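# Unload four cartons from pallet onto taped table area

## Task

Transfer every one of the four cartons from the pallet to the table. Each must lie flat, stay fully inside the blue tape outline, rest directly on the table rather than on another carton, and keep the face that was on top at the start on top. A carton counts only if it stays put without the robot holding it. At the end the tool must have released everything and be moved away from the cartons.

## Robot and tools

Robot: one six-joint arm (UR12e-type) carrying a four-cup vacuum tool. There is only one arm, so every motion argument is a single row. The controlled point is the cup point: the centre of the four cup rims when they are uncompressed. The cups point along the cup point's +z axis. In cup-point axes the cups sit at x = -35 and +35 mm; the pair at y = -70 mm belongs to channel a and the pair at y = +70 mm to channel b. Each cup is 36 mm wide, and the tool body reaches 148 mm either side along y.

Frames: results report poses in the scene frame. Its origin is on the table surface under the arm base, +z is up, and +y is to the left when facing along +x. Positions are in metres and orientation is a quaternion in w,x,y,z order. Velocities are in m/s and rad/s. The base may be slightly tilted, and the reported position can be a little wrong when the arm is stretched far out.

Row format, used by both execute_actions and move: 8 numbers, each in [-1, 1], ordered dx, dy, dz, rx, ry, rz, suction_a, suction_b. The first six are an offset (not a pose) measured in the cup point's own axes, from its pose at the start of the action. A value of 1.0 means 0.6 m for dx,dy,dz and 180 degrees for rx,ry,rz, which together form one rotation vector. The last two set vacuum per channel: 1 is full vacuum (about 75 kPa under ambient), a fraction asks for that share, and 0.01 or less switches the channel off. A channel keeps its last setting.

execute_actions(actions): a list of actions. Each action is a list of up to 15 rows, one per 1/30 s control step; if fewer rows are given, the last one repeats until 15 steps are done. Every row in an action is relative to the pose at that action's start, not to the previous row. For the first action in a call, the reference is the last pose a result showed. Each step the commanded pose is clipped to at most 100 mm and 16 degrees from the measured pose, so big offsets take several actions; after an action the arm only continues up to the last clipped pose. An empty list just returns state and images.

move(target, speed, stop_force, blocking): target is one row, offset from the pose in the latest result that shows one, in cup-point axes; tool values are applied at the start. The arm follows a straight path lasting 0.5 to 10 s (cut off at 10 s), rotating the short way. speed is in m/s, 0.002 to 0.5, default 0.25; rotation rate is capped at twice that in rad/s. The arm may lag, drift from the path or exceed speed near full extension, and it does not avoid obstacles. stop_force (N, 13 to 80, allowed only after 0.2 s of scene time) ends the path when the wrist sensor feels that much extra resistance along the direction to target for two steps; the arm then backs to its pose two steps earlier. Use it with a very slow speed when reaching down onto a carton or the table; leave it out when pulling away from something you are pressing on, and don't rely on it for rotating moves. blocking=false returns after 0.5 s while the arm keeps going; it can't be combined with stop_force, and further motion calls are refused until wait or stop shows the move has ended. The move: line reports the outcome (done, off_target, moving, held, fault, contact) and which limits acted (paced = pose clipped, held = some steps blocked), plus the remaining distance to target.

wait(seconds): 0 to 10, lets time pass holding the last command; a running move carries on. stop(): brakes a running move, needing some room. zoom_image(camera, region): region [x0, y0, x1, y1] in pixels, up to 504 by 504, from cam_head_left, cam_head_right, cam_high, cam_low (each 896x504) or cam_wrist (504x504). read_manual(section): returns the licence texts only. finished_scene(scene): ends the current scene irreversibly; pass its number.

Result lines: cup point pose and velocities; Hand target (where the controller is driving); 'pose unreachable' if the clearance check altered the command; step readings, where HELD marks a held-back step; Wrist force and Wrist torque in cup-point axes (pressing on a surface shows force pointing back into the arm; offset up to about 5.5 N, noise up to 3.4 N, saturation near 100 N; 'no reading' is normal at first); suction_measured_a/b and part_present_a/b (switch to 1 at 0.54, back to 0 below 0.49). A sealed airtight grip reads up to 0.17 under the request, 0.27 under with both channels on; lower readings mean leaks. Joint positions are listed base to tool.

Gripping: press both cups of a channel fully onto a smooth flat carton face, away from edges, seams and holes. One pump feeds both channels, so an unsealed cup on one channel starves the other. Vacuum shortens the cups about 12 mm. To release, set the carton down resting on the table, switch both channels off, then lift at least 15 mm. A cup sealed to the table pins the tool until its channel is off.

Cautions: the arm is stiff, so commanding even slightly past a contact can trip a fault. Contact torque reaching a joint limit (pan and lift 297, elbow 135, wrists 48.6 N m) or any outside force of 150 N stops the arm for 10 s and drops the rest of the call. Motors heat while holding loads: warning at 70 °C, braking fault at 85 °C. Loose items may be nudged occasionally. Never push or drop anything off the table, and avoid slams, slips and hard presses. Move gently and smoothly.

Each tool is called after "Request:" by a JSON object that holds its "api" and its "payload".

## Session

Request:
{"api": "execute_actions", "payload": {"actions": []}}

Scene clock: 0.00 s.
end_effector_position=(+0.6284, +0.0145, +0.4846) suction_measured_a=0.01 part_present_a=0 suction_measured_b=0.01 part_present_b=0 end_effector_quat_wxyz=(+0.000, +0.699, +0.715, +0.001) end_effector_velocity=(-0.000, +0.001, -0.001) end_effector_angular_velocity=(+0.000, +0.001, +0.001)
Joint positions: [-0.28  -1.703  1.857 -1.726 -1.571 -1.851]
Joint velocities: [ 0.001 -0.     0.001 -0.     0.     0.   ]
Motor temperatures (°C, as the motors report them): [23 19 21 31 29 28]
Wrist force (N, on the end effector, along its own x y z axes, offset not removed): no reading
Wrist torque (N m, same axes, about the end effector's origin, offset not removed): no reading
Hand target: +0.628, +0.014, +0.485; +0.000, +0.699, +0.715, +0.001

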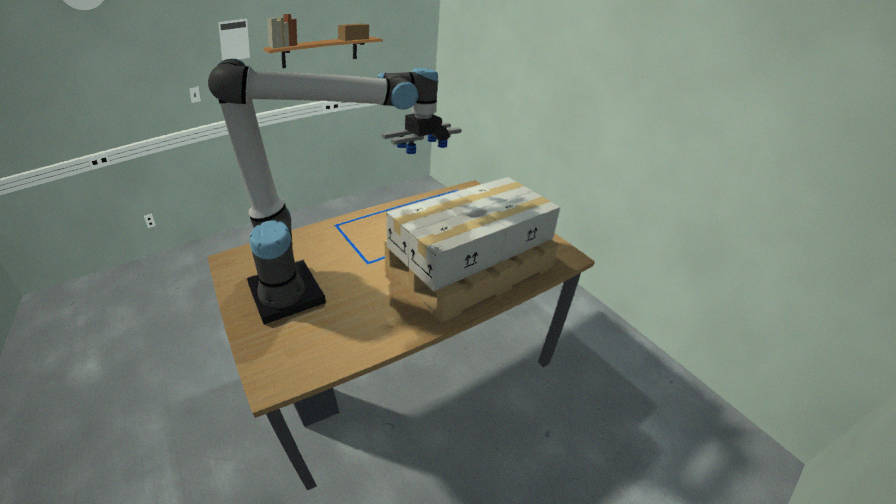

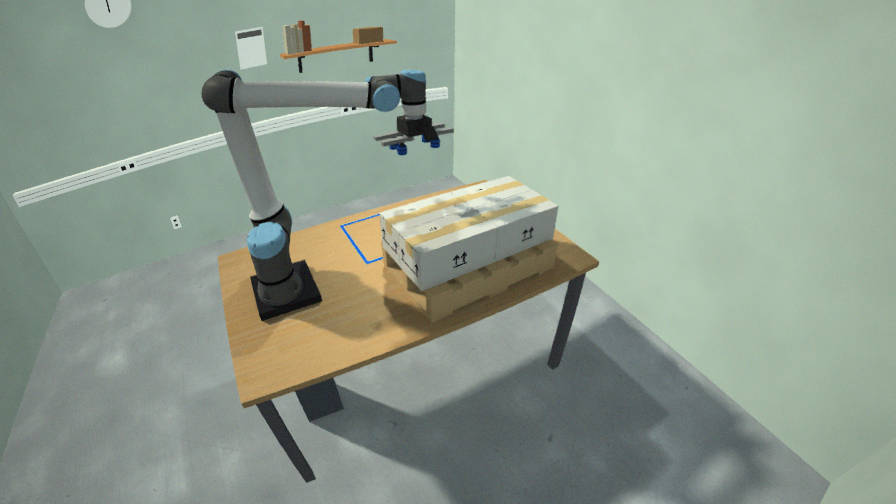

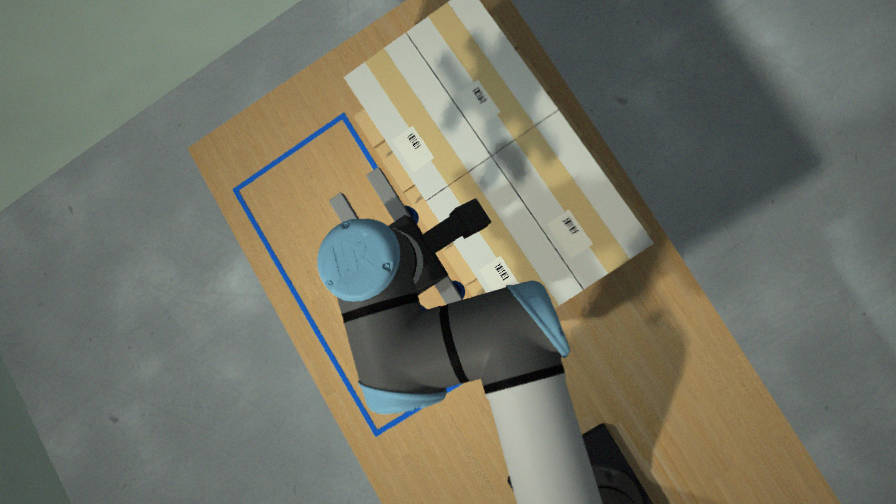

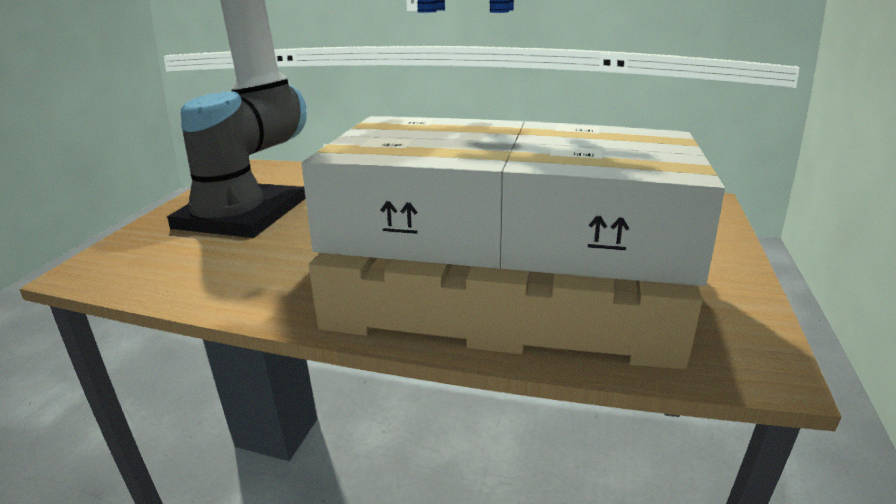

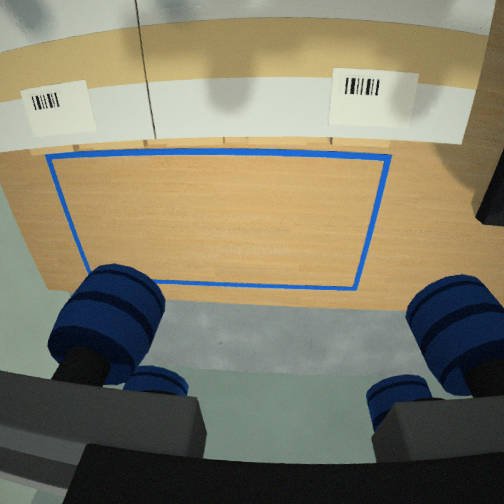

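Request:
{"api": "move", "payload": {"target": [-0.207,0.465,0.24,0,0,-0.0185,0,0], "speed": 0.4}}

Scene clock: 15.73 s.
end_effector_position=(+0.9099, -0.1030, +0.3410) suction_measured_a=0.01 part_present_a=0 suction_measured_b=0.01 part_present_b=0 end_effector_quat_wxyz=(+0.000, +0.678, +0.735, +0.001) end_effector_velocity=(+0.002, -0.001, -0.002) end_effector_angular_velocity=(+0.000, +0.003, +0.001)
Joint positions: [-0.327 -1.17   1.505 -1.907 -1.571 -1.956]
Joint velocities: [ 0.     0.006 -0.004  0.001 -0.001 -0.   ]
Motor temperatures (°C, as the motors report them): [23 19 21 31 29 28]
Wrist force (N, on the end effector, along its own x y z axes, offset not removed): [3.1 -2.5 -0.3]
Wrist torque (N m, same axes, about the end effector's origin, offset not removed): [-0.38 -0.44 0.15]
Hand target: +0.910, -0.103, +0.341; +0.000, +0.678, +0.735, +0.001
Off the commanded pose: 0.000 m, 0 deg.
move: done

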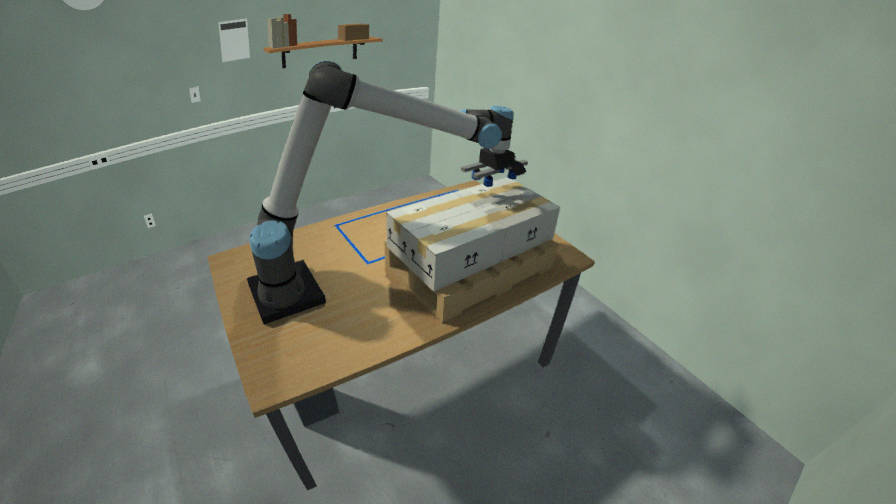

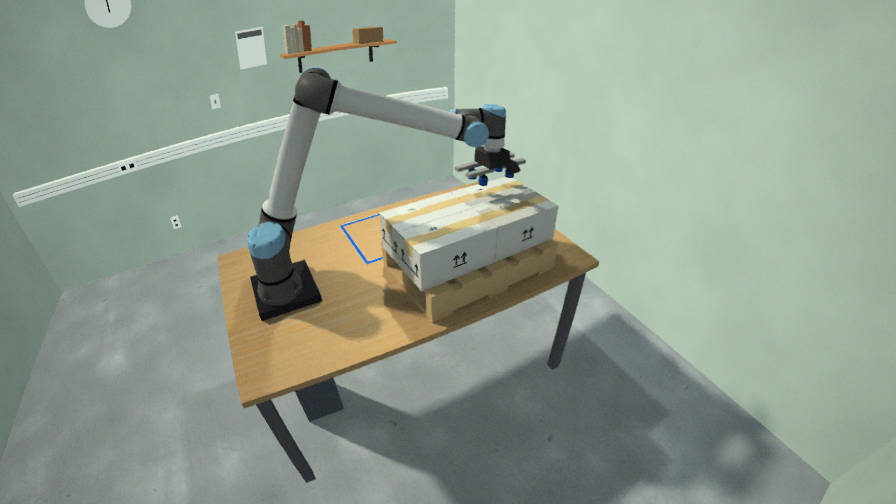

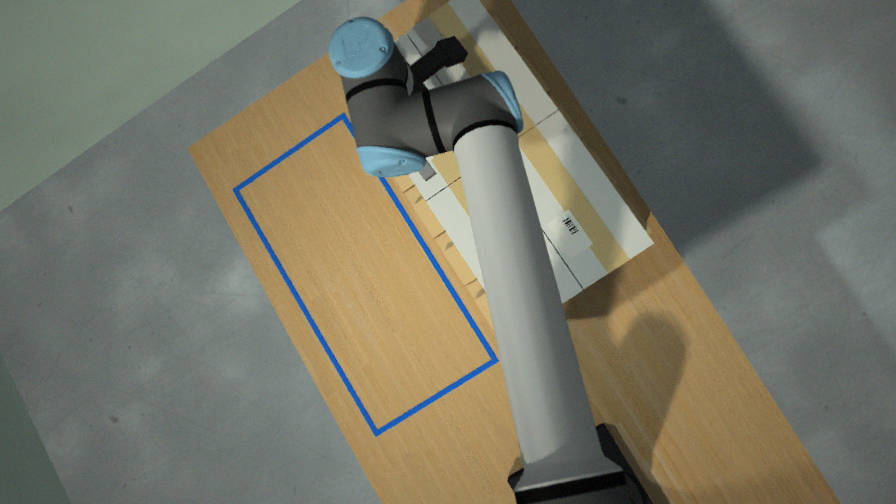

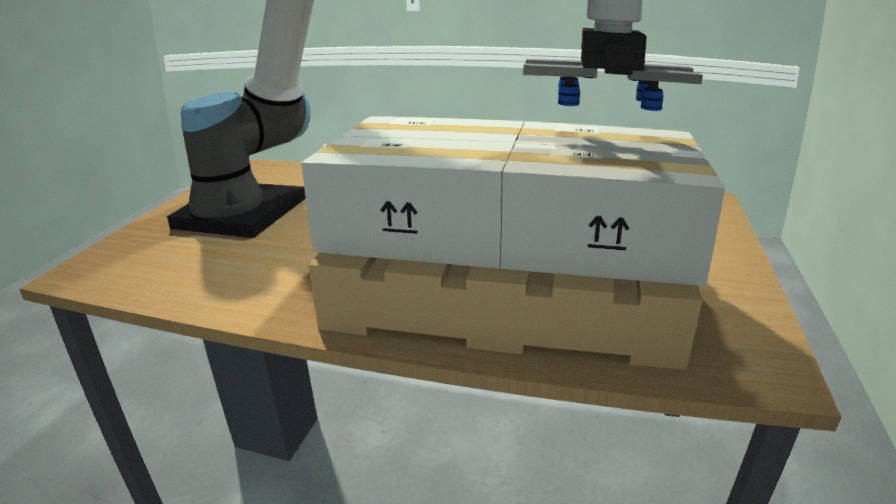

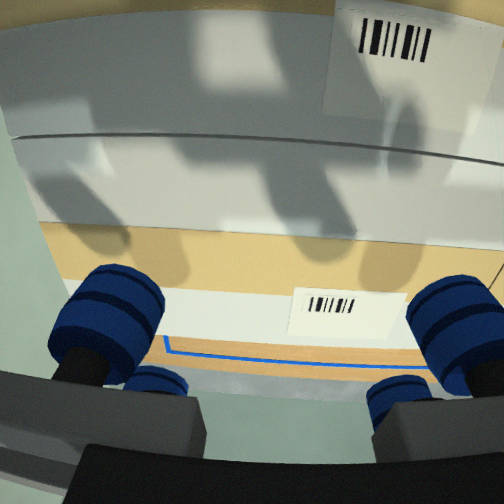

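Request:
{"api": "move", "payload": {"target": [-0.008,-0.015,0.06,0,0,0,0,0], "speed": 0.15}}

Request:
{"api": "move", "payload": {"target": [0,0,0.065,0,0,0,1,1], "speed": 0.03, "stop_force": 25}}

Request:
{"api": "execute_actions", "payload": {"actions": [[[0,0,0,0,0,0,1,1]]]}}

Scene clock: 28.77 s.
end_effector_position=(+0.9014, -0.1085, +0.3053) suction_measured_a=0.01 part_present_a=0 suction_measured_b=0.01 part_present_b=0 end_effector_quat_wxyz=(+0.000, +0.678, +0.735, +0.001) end_effector_velocity=(-0.001, +0.001, -0.003) end_effector_angular_velocity=(+0.000, +0.001, +0.001)
Joint positions: [-0.336 -1.161  1.559 -1.97  -1.571 -1.965]
Joint velocities: [ 0.     0.001  0.005 -0.005  0.    -0.001]
Motor temperatures (°C, as the motors report them): [23 19 21 31 29 28]
Wrist force (N, on the end effector, along its own x y z axes, offset not removed): [-0.4 -1.4 0.1]
Wrist torque (N m, same axes, about the end effector's origin, offset not removed): [-0.23 -0.15 0.05]
Hand target: +0.901, -0.109, +0.305; +0.000, +0.678, +0.735, +0.001
Off the commanded pose: 0.000 m, 0 deg.
move: done

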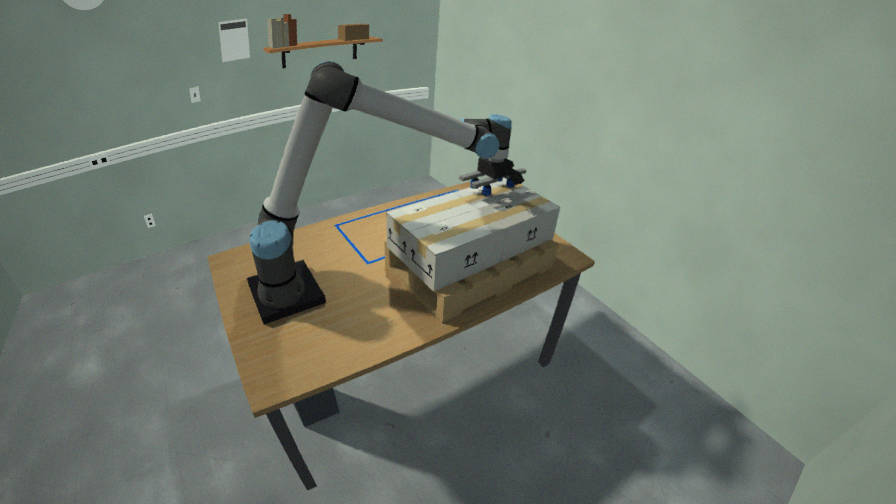

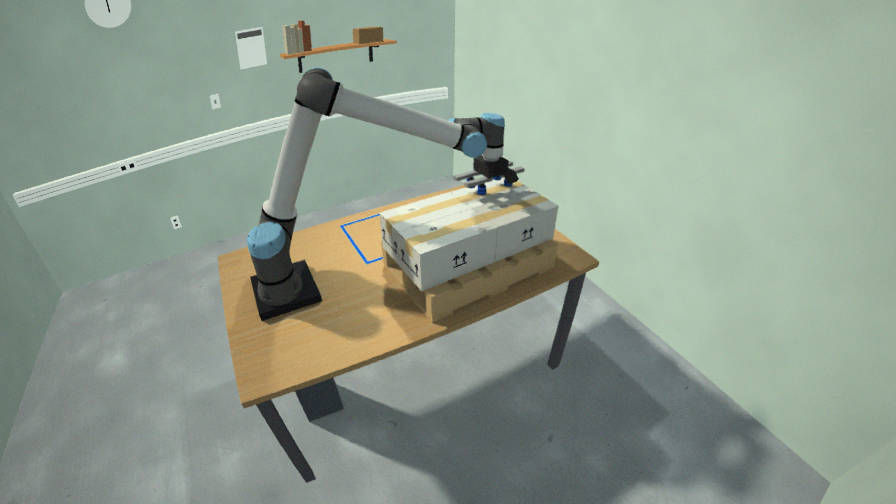

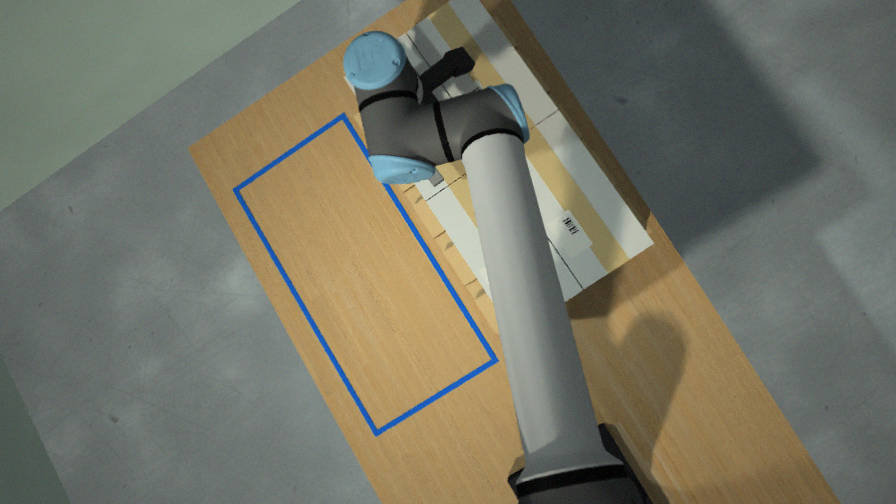

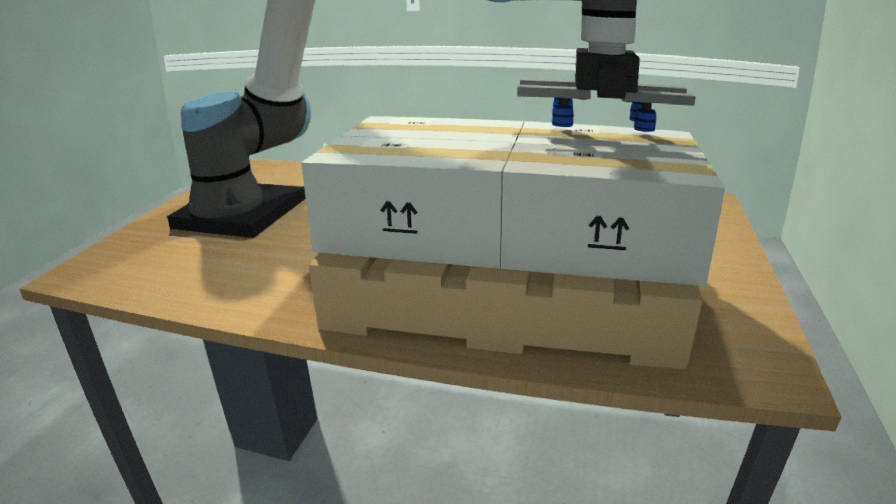

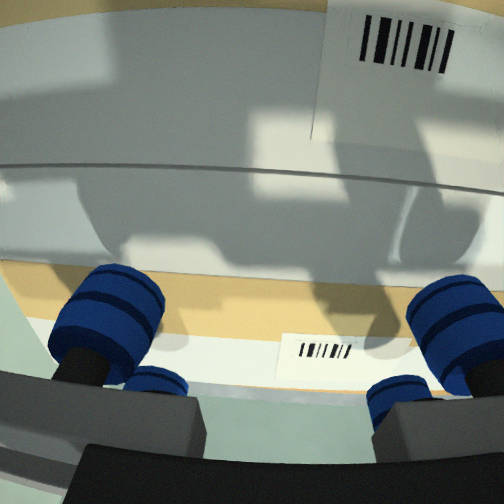

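Scene clock: 30.47 s.
end_effector_position=(+0.9015, -0.1085, +0.2681) suction_measured_a=0.64 part_present_a=1 suction_measured_b=0.64 part_present_b=1 end_effector_quat_wxyz=(+0.000, +0.678, +0.735, +0.001) end_effector_velocity=(-0.001, +0.000, +0.001) end_effector_angular_velocity=(+0.002, +0.003, +0.000)
Joint positions: [-0.336 -1.136  1.593 -2.03  -1.571 -1.965]
Joint velocities: [ 0.    -0.001 -0.002  0.006  0.001 -0.   ]
Motor temperatures (°C, as the motors report them): [23 19 21 31 29 28]
Wrist force (N, on the end effector, along its own x y z axes, offset not removed): [7.7 -22.5 -49.2]
Wrist torque (N m, same axes, about the end effector's origin, offset not removed): [-2.28 -1.22 0.03]
Hand target: +0.901, -0.108, +0.269; +0.000, +0.678, +0.735, +0.001
Off the commanded pose: 0.002 m, 0 deg.
move: contact

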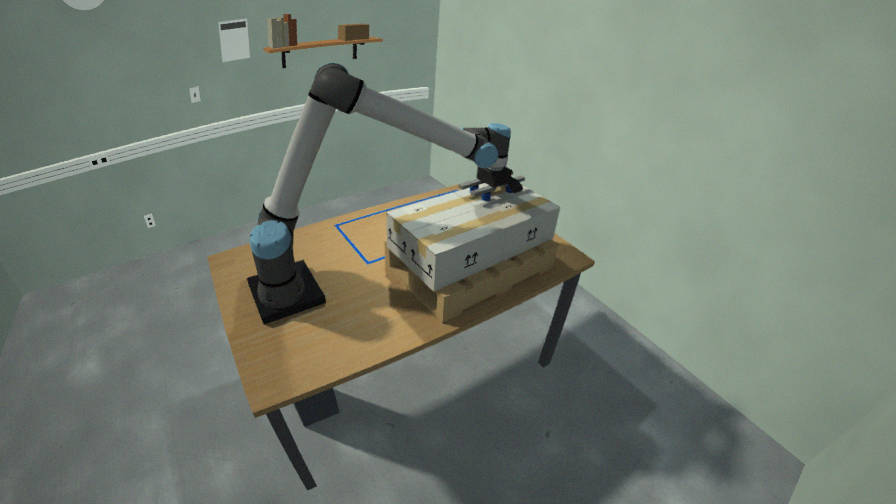

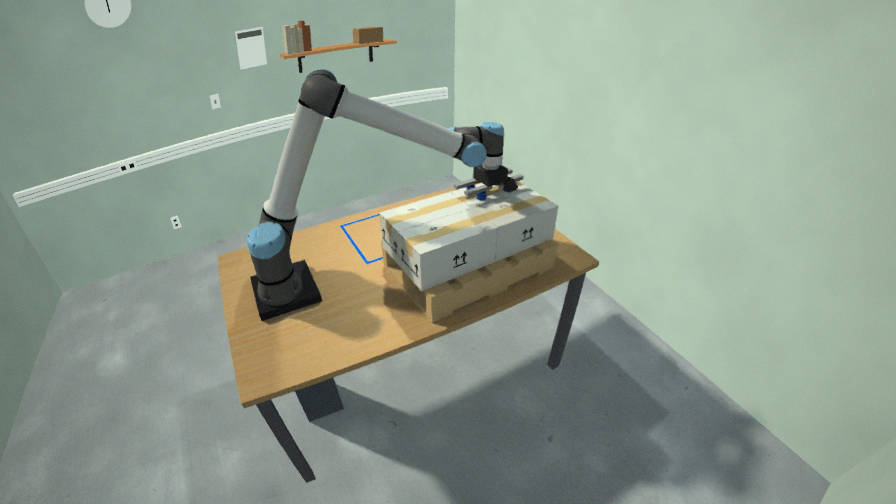

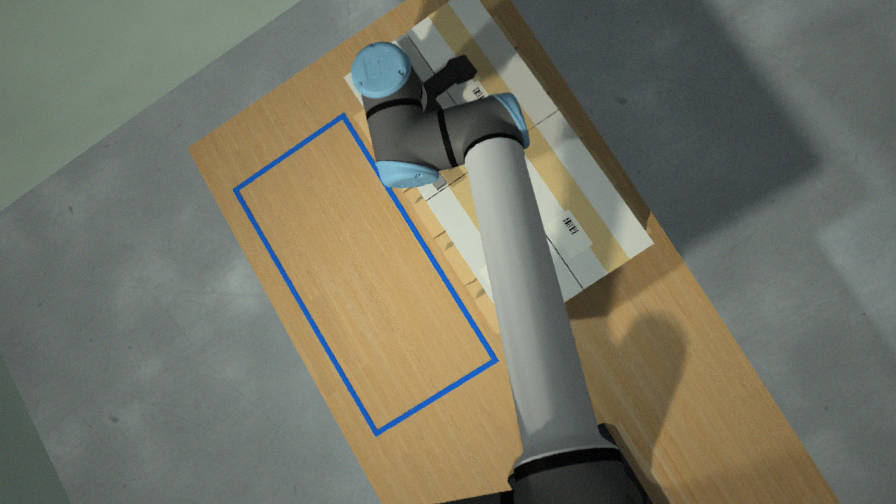

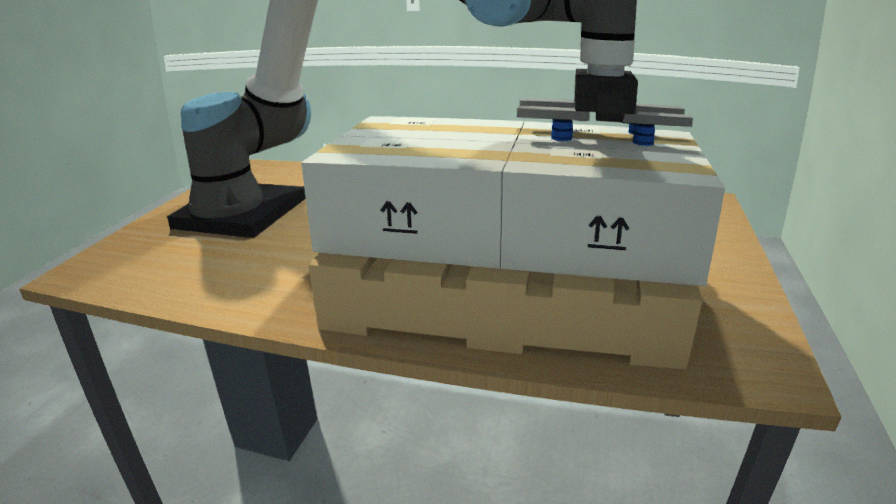

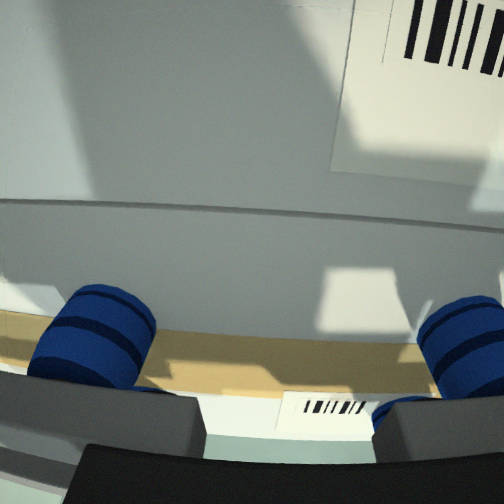

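Scene clock: 30.97 s.
end_effector_position=(+0.9015, -0.1085, +0.2681) suction_measured_a=0.75 part_present_a=1 suction_measured_b=0.75 part_present_b=1 end_effector_quat_wxyz=(+0.000, +0.678, +0.735, +0.001) end_effector_velocity=(-0.000, -0.001, -0.001) end_effector_angular_velocity=(+0.000, +0.001, -0.001)
Joint positions: [-0.336 -1.136  1.593 -2.029 -1.571 -1.965]
Joint velocities: [-0.001  0.001  0.    -0.     0.    -0.   ]
Motor temperatures (°C, as the motors report them): [23 19 21 31 29 28]
Wrist force (N, on the end effector, along its own x y z axes, offset not removed): [6.0 -18.9 -41.8]
Wrist torque (N m, same axes, about the end effector's origin, offset not removed): [-2.49 -1.08 -0.08]
Hand target: +0.901, -0.108, +0.268; +0.000, +0.678, +0.735, +0.001
Off the commanded pose: 0.000 m, 0 deg.
Step readings (end_effector_position):
0: (+0.9015, -0.1085, +0.2681)
1: (+0.9015, -0.1085, +0.2681)
2: (+0.9015, -0.1085, +0.2681)
4: (+0.9015, -0.1085, +0.2681)
8: (+0.9015, -0.1085, +0.2681)
15: end_effector_position above

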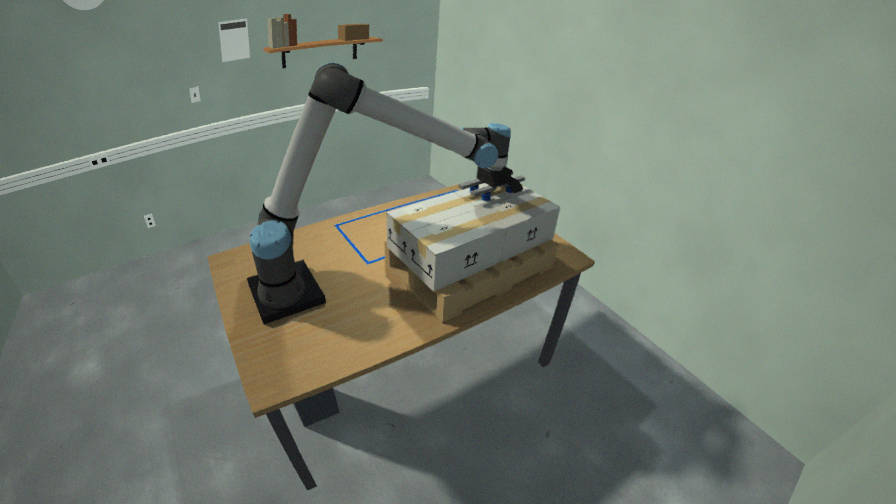

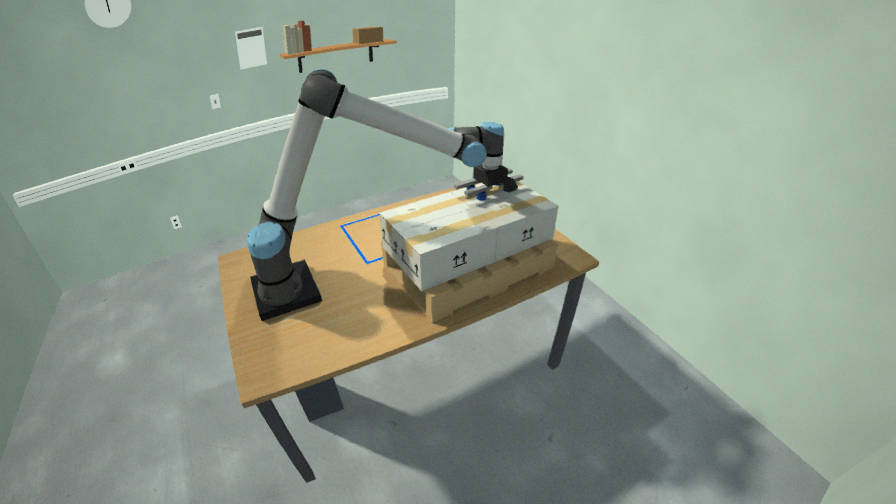

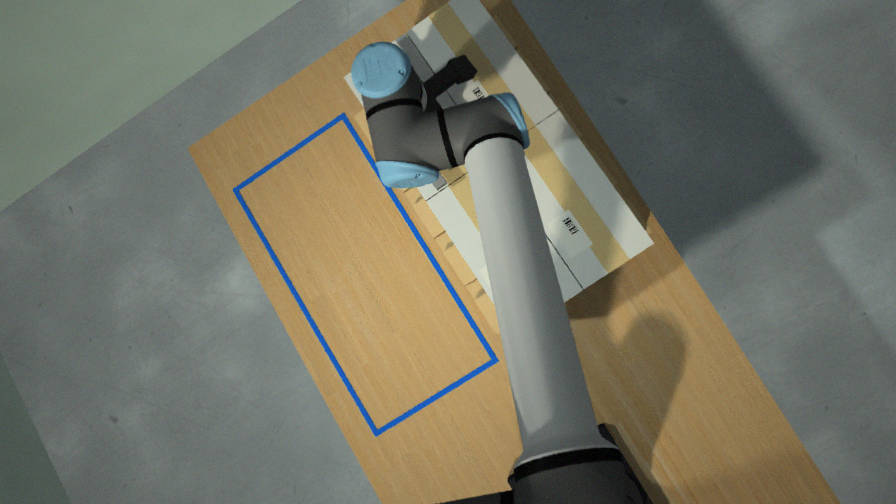

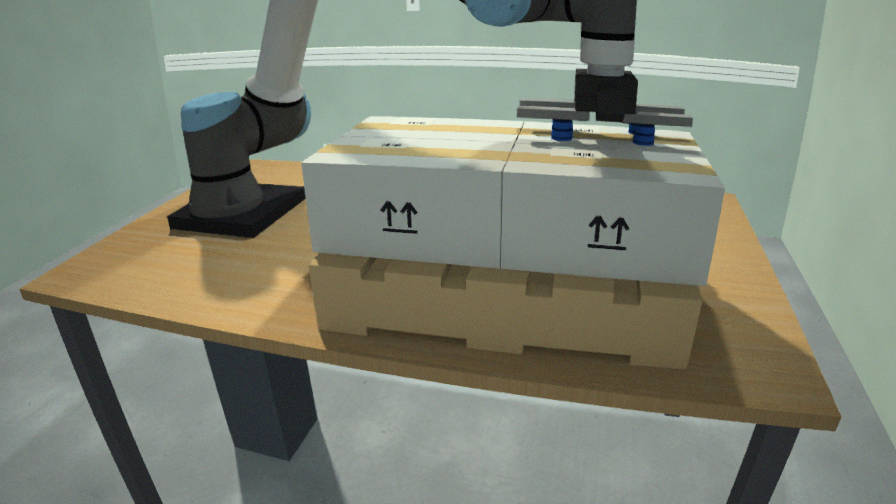

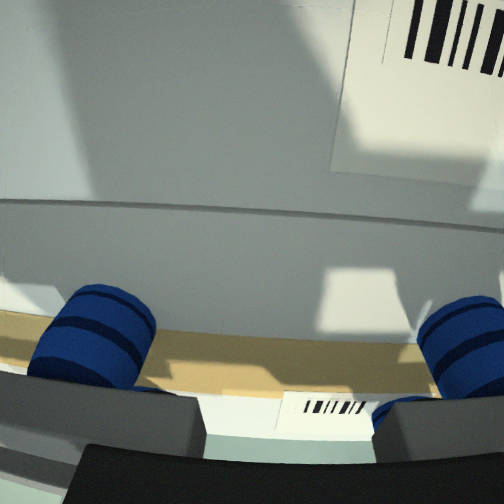

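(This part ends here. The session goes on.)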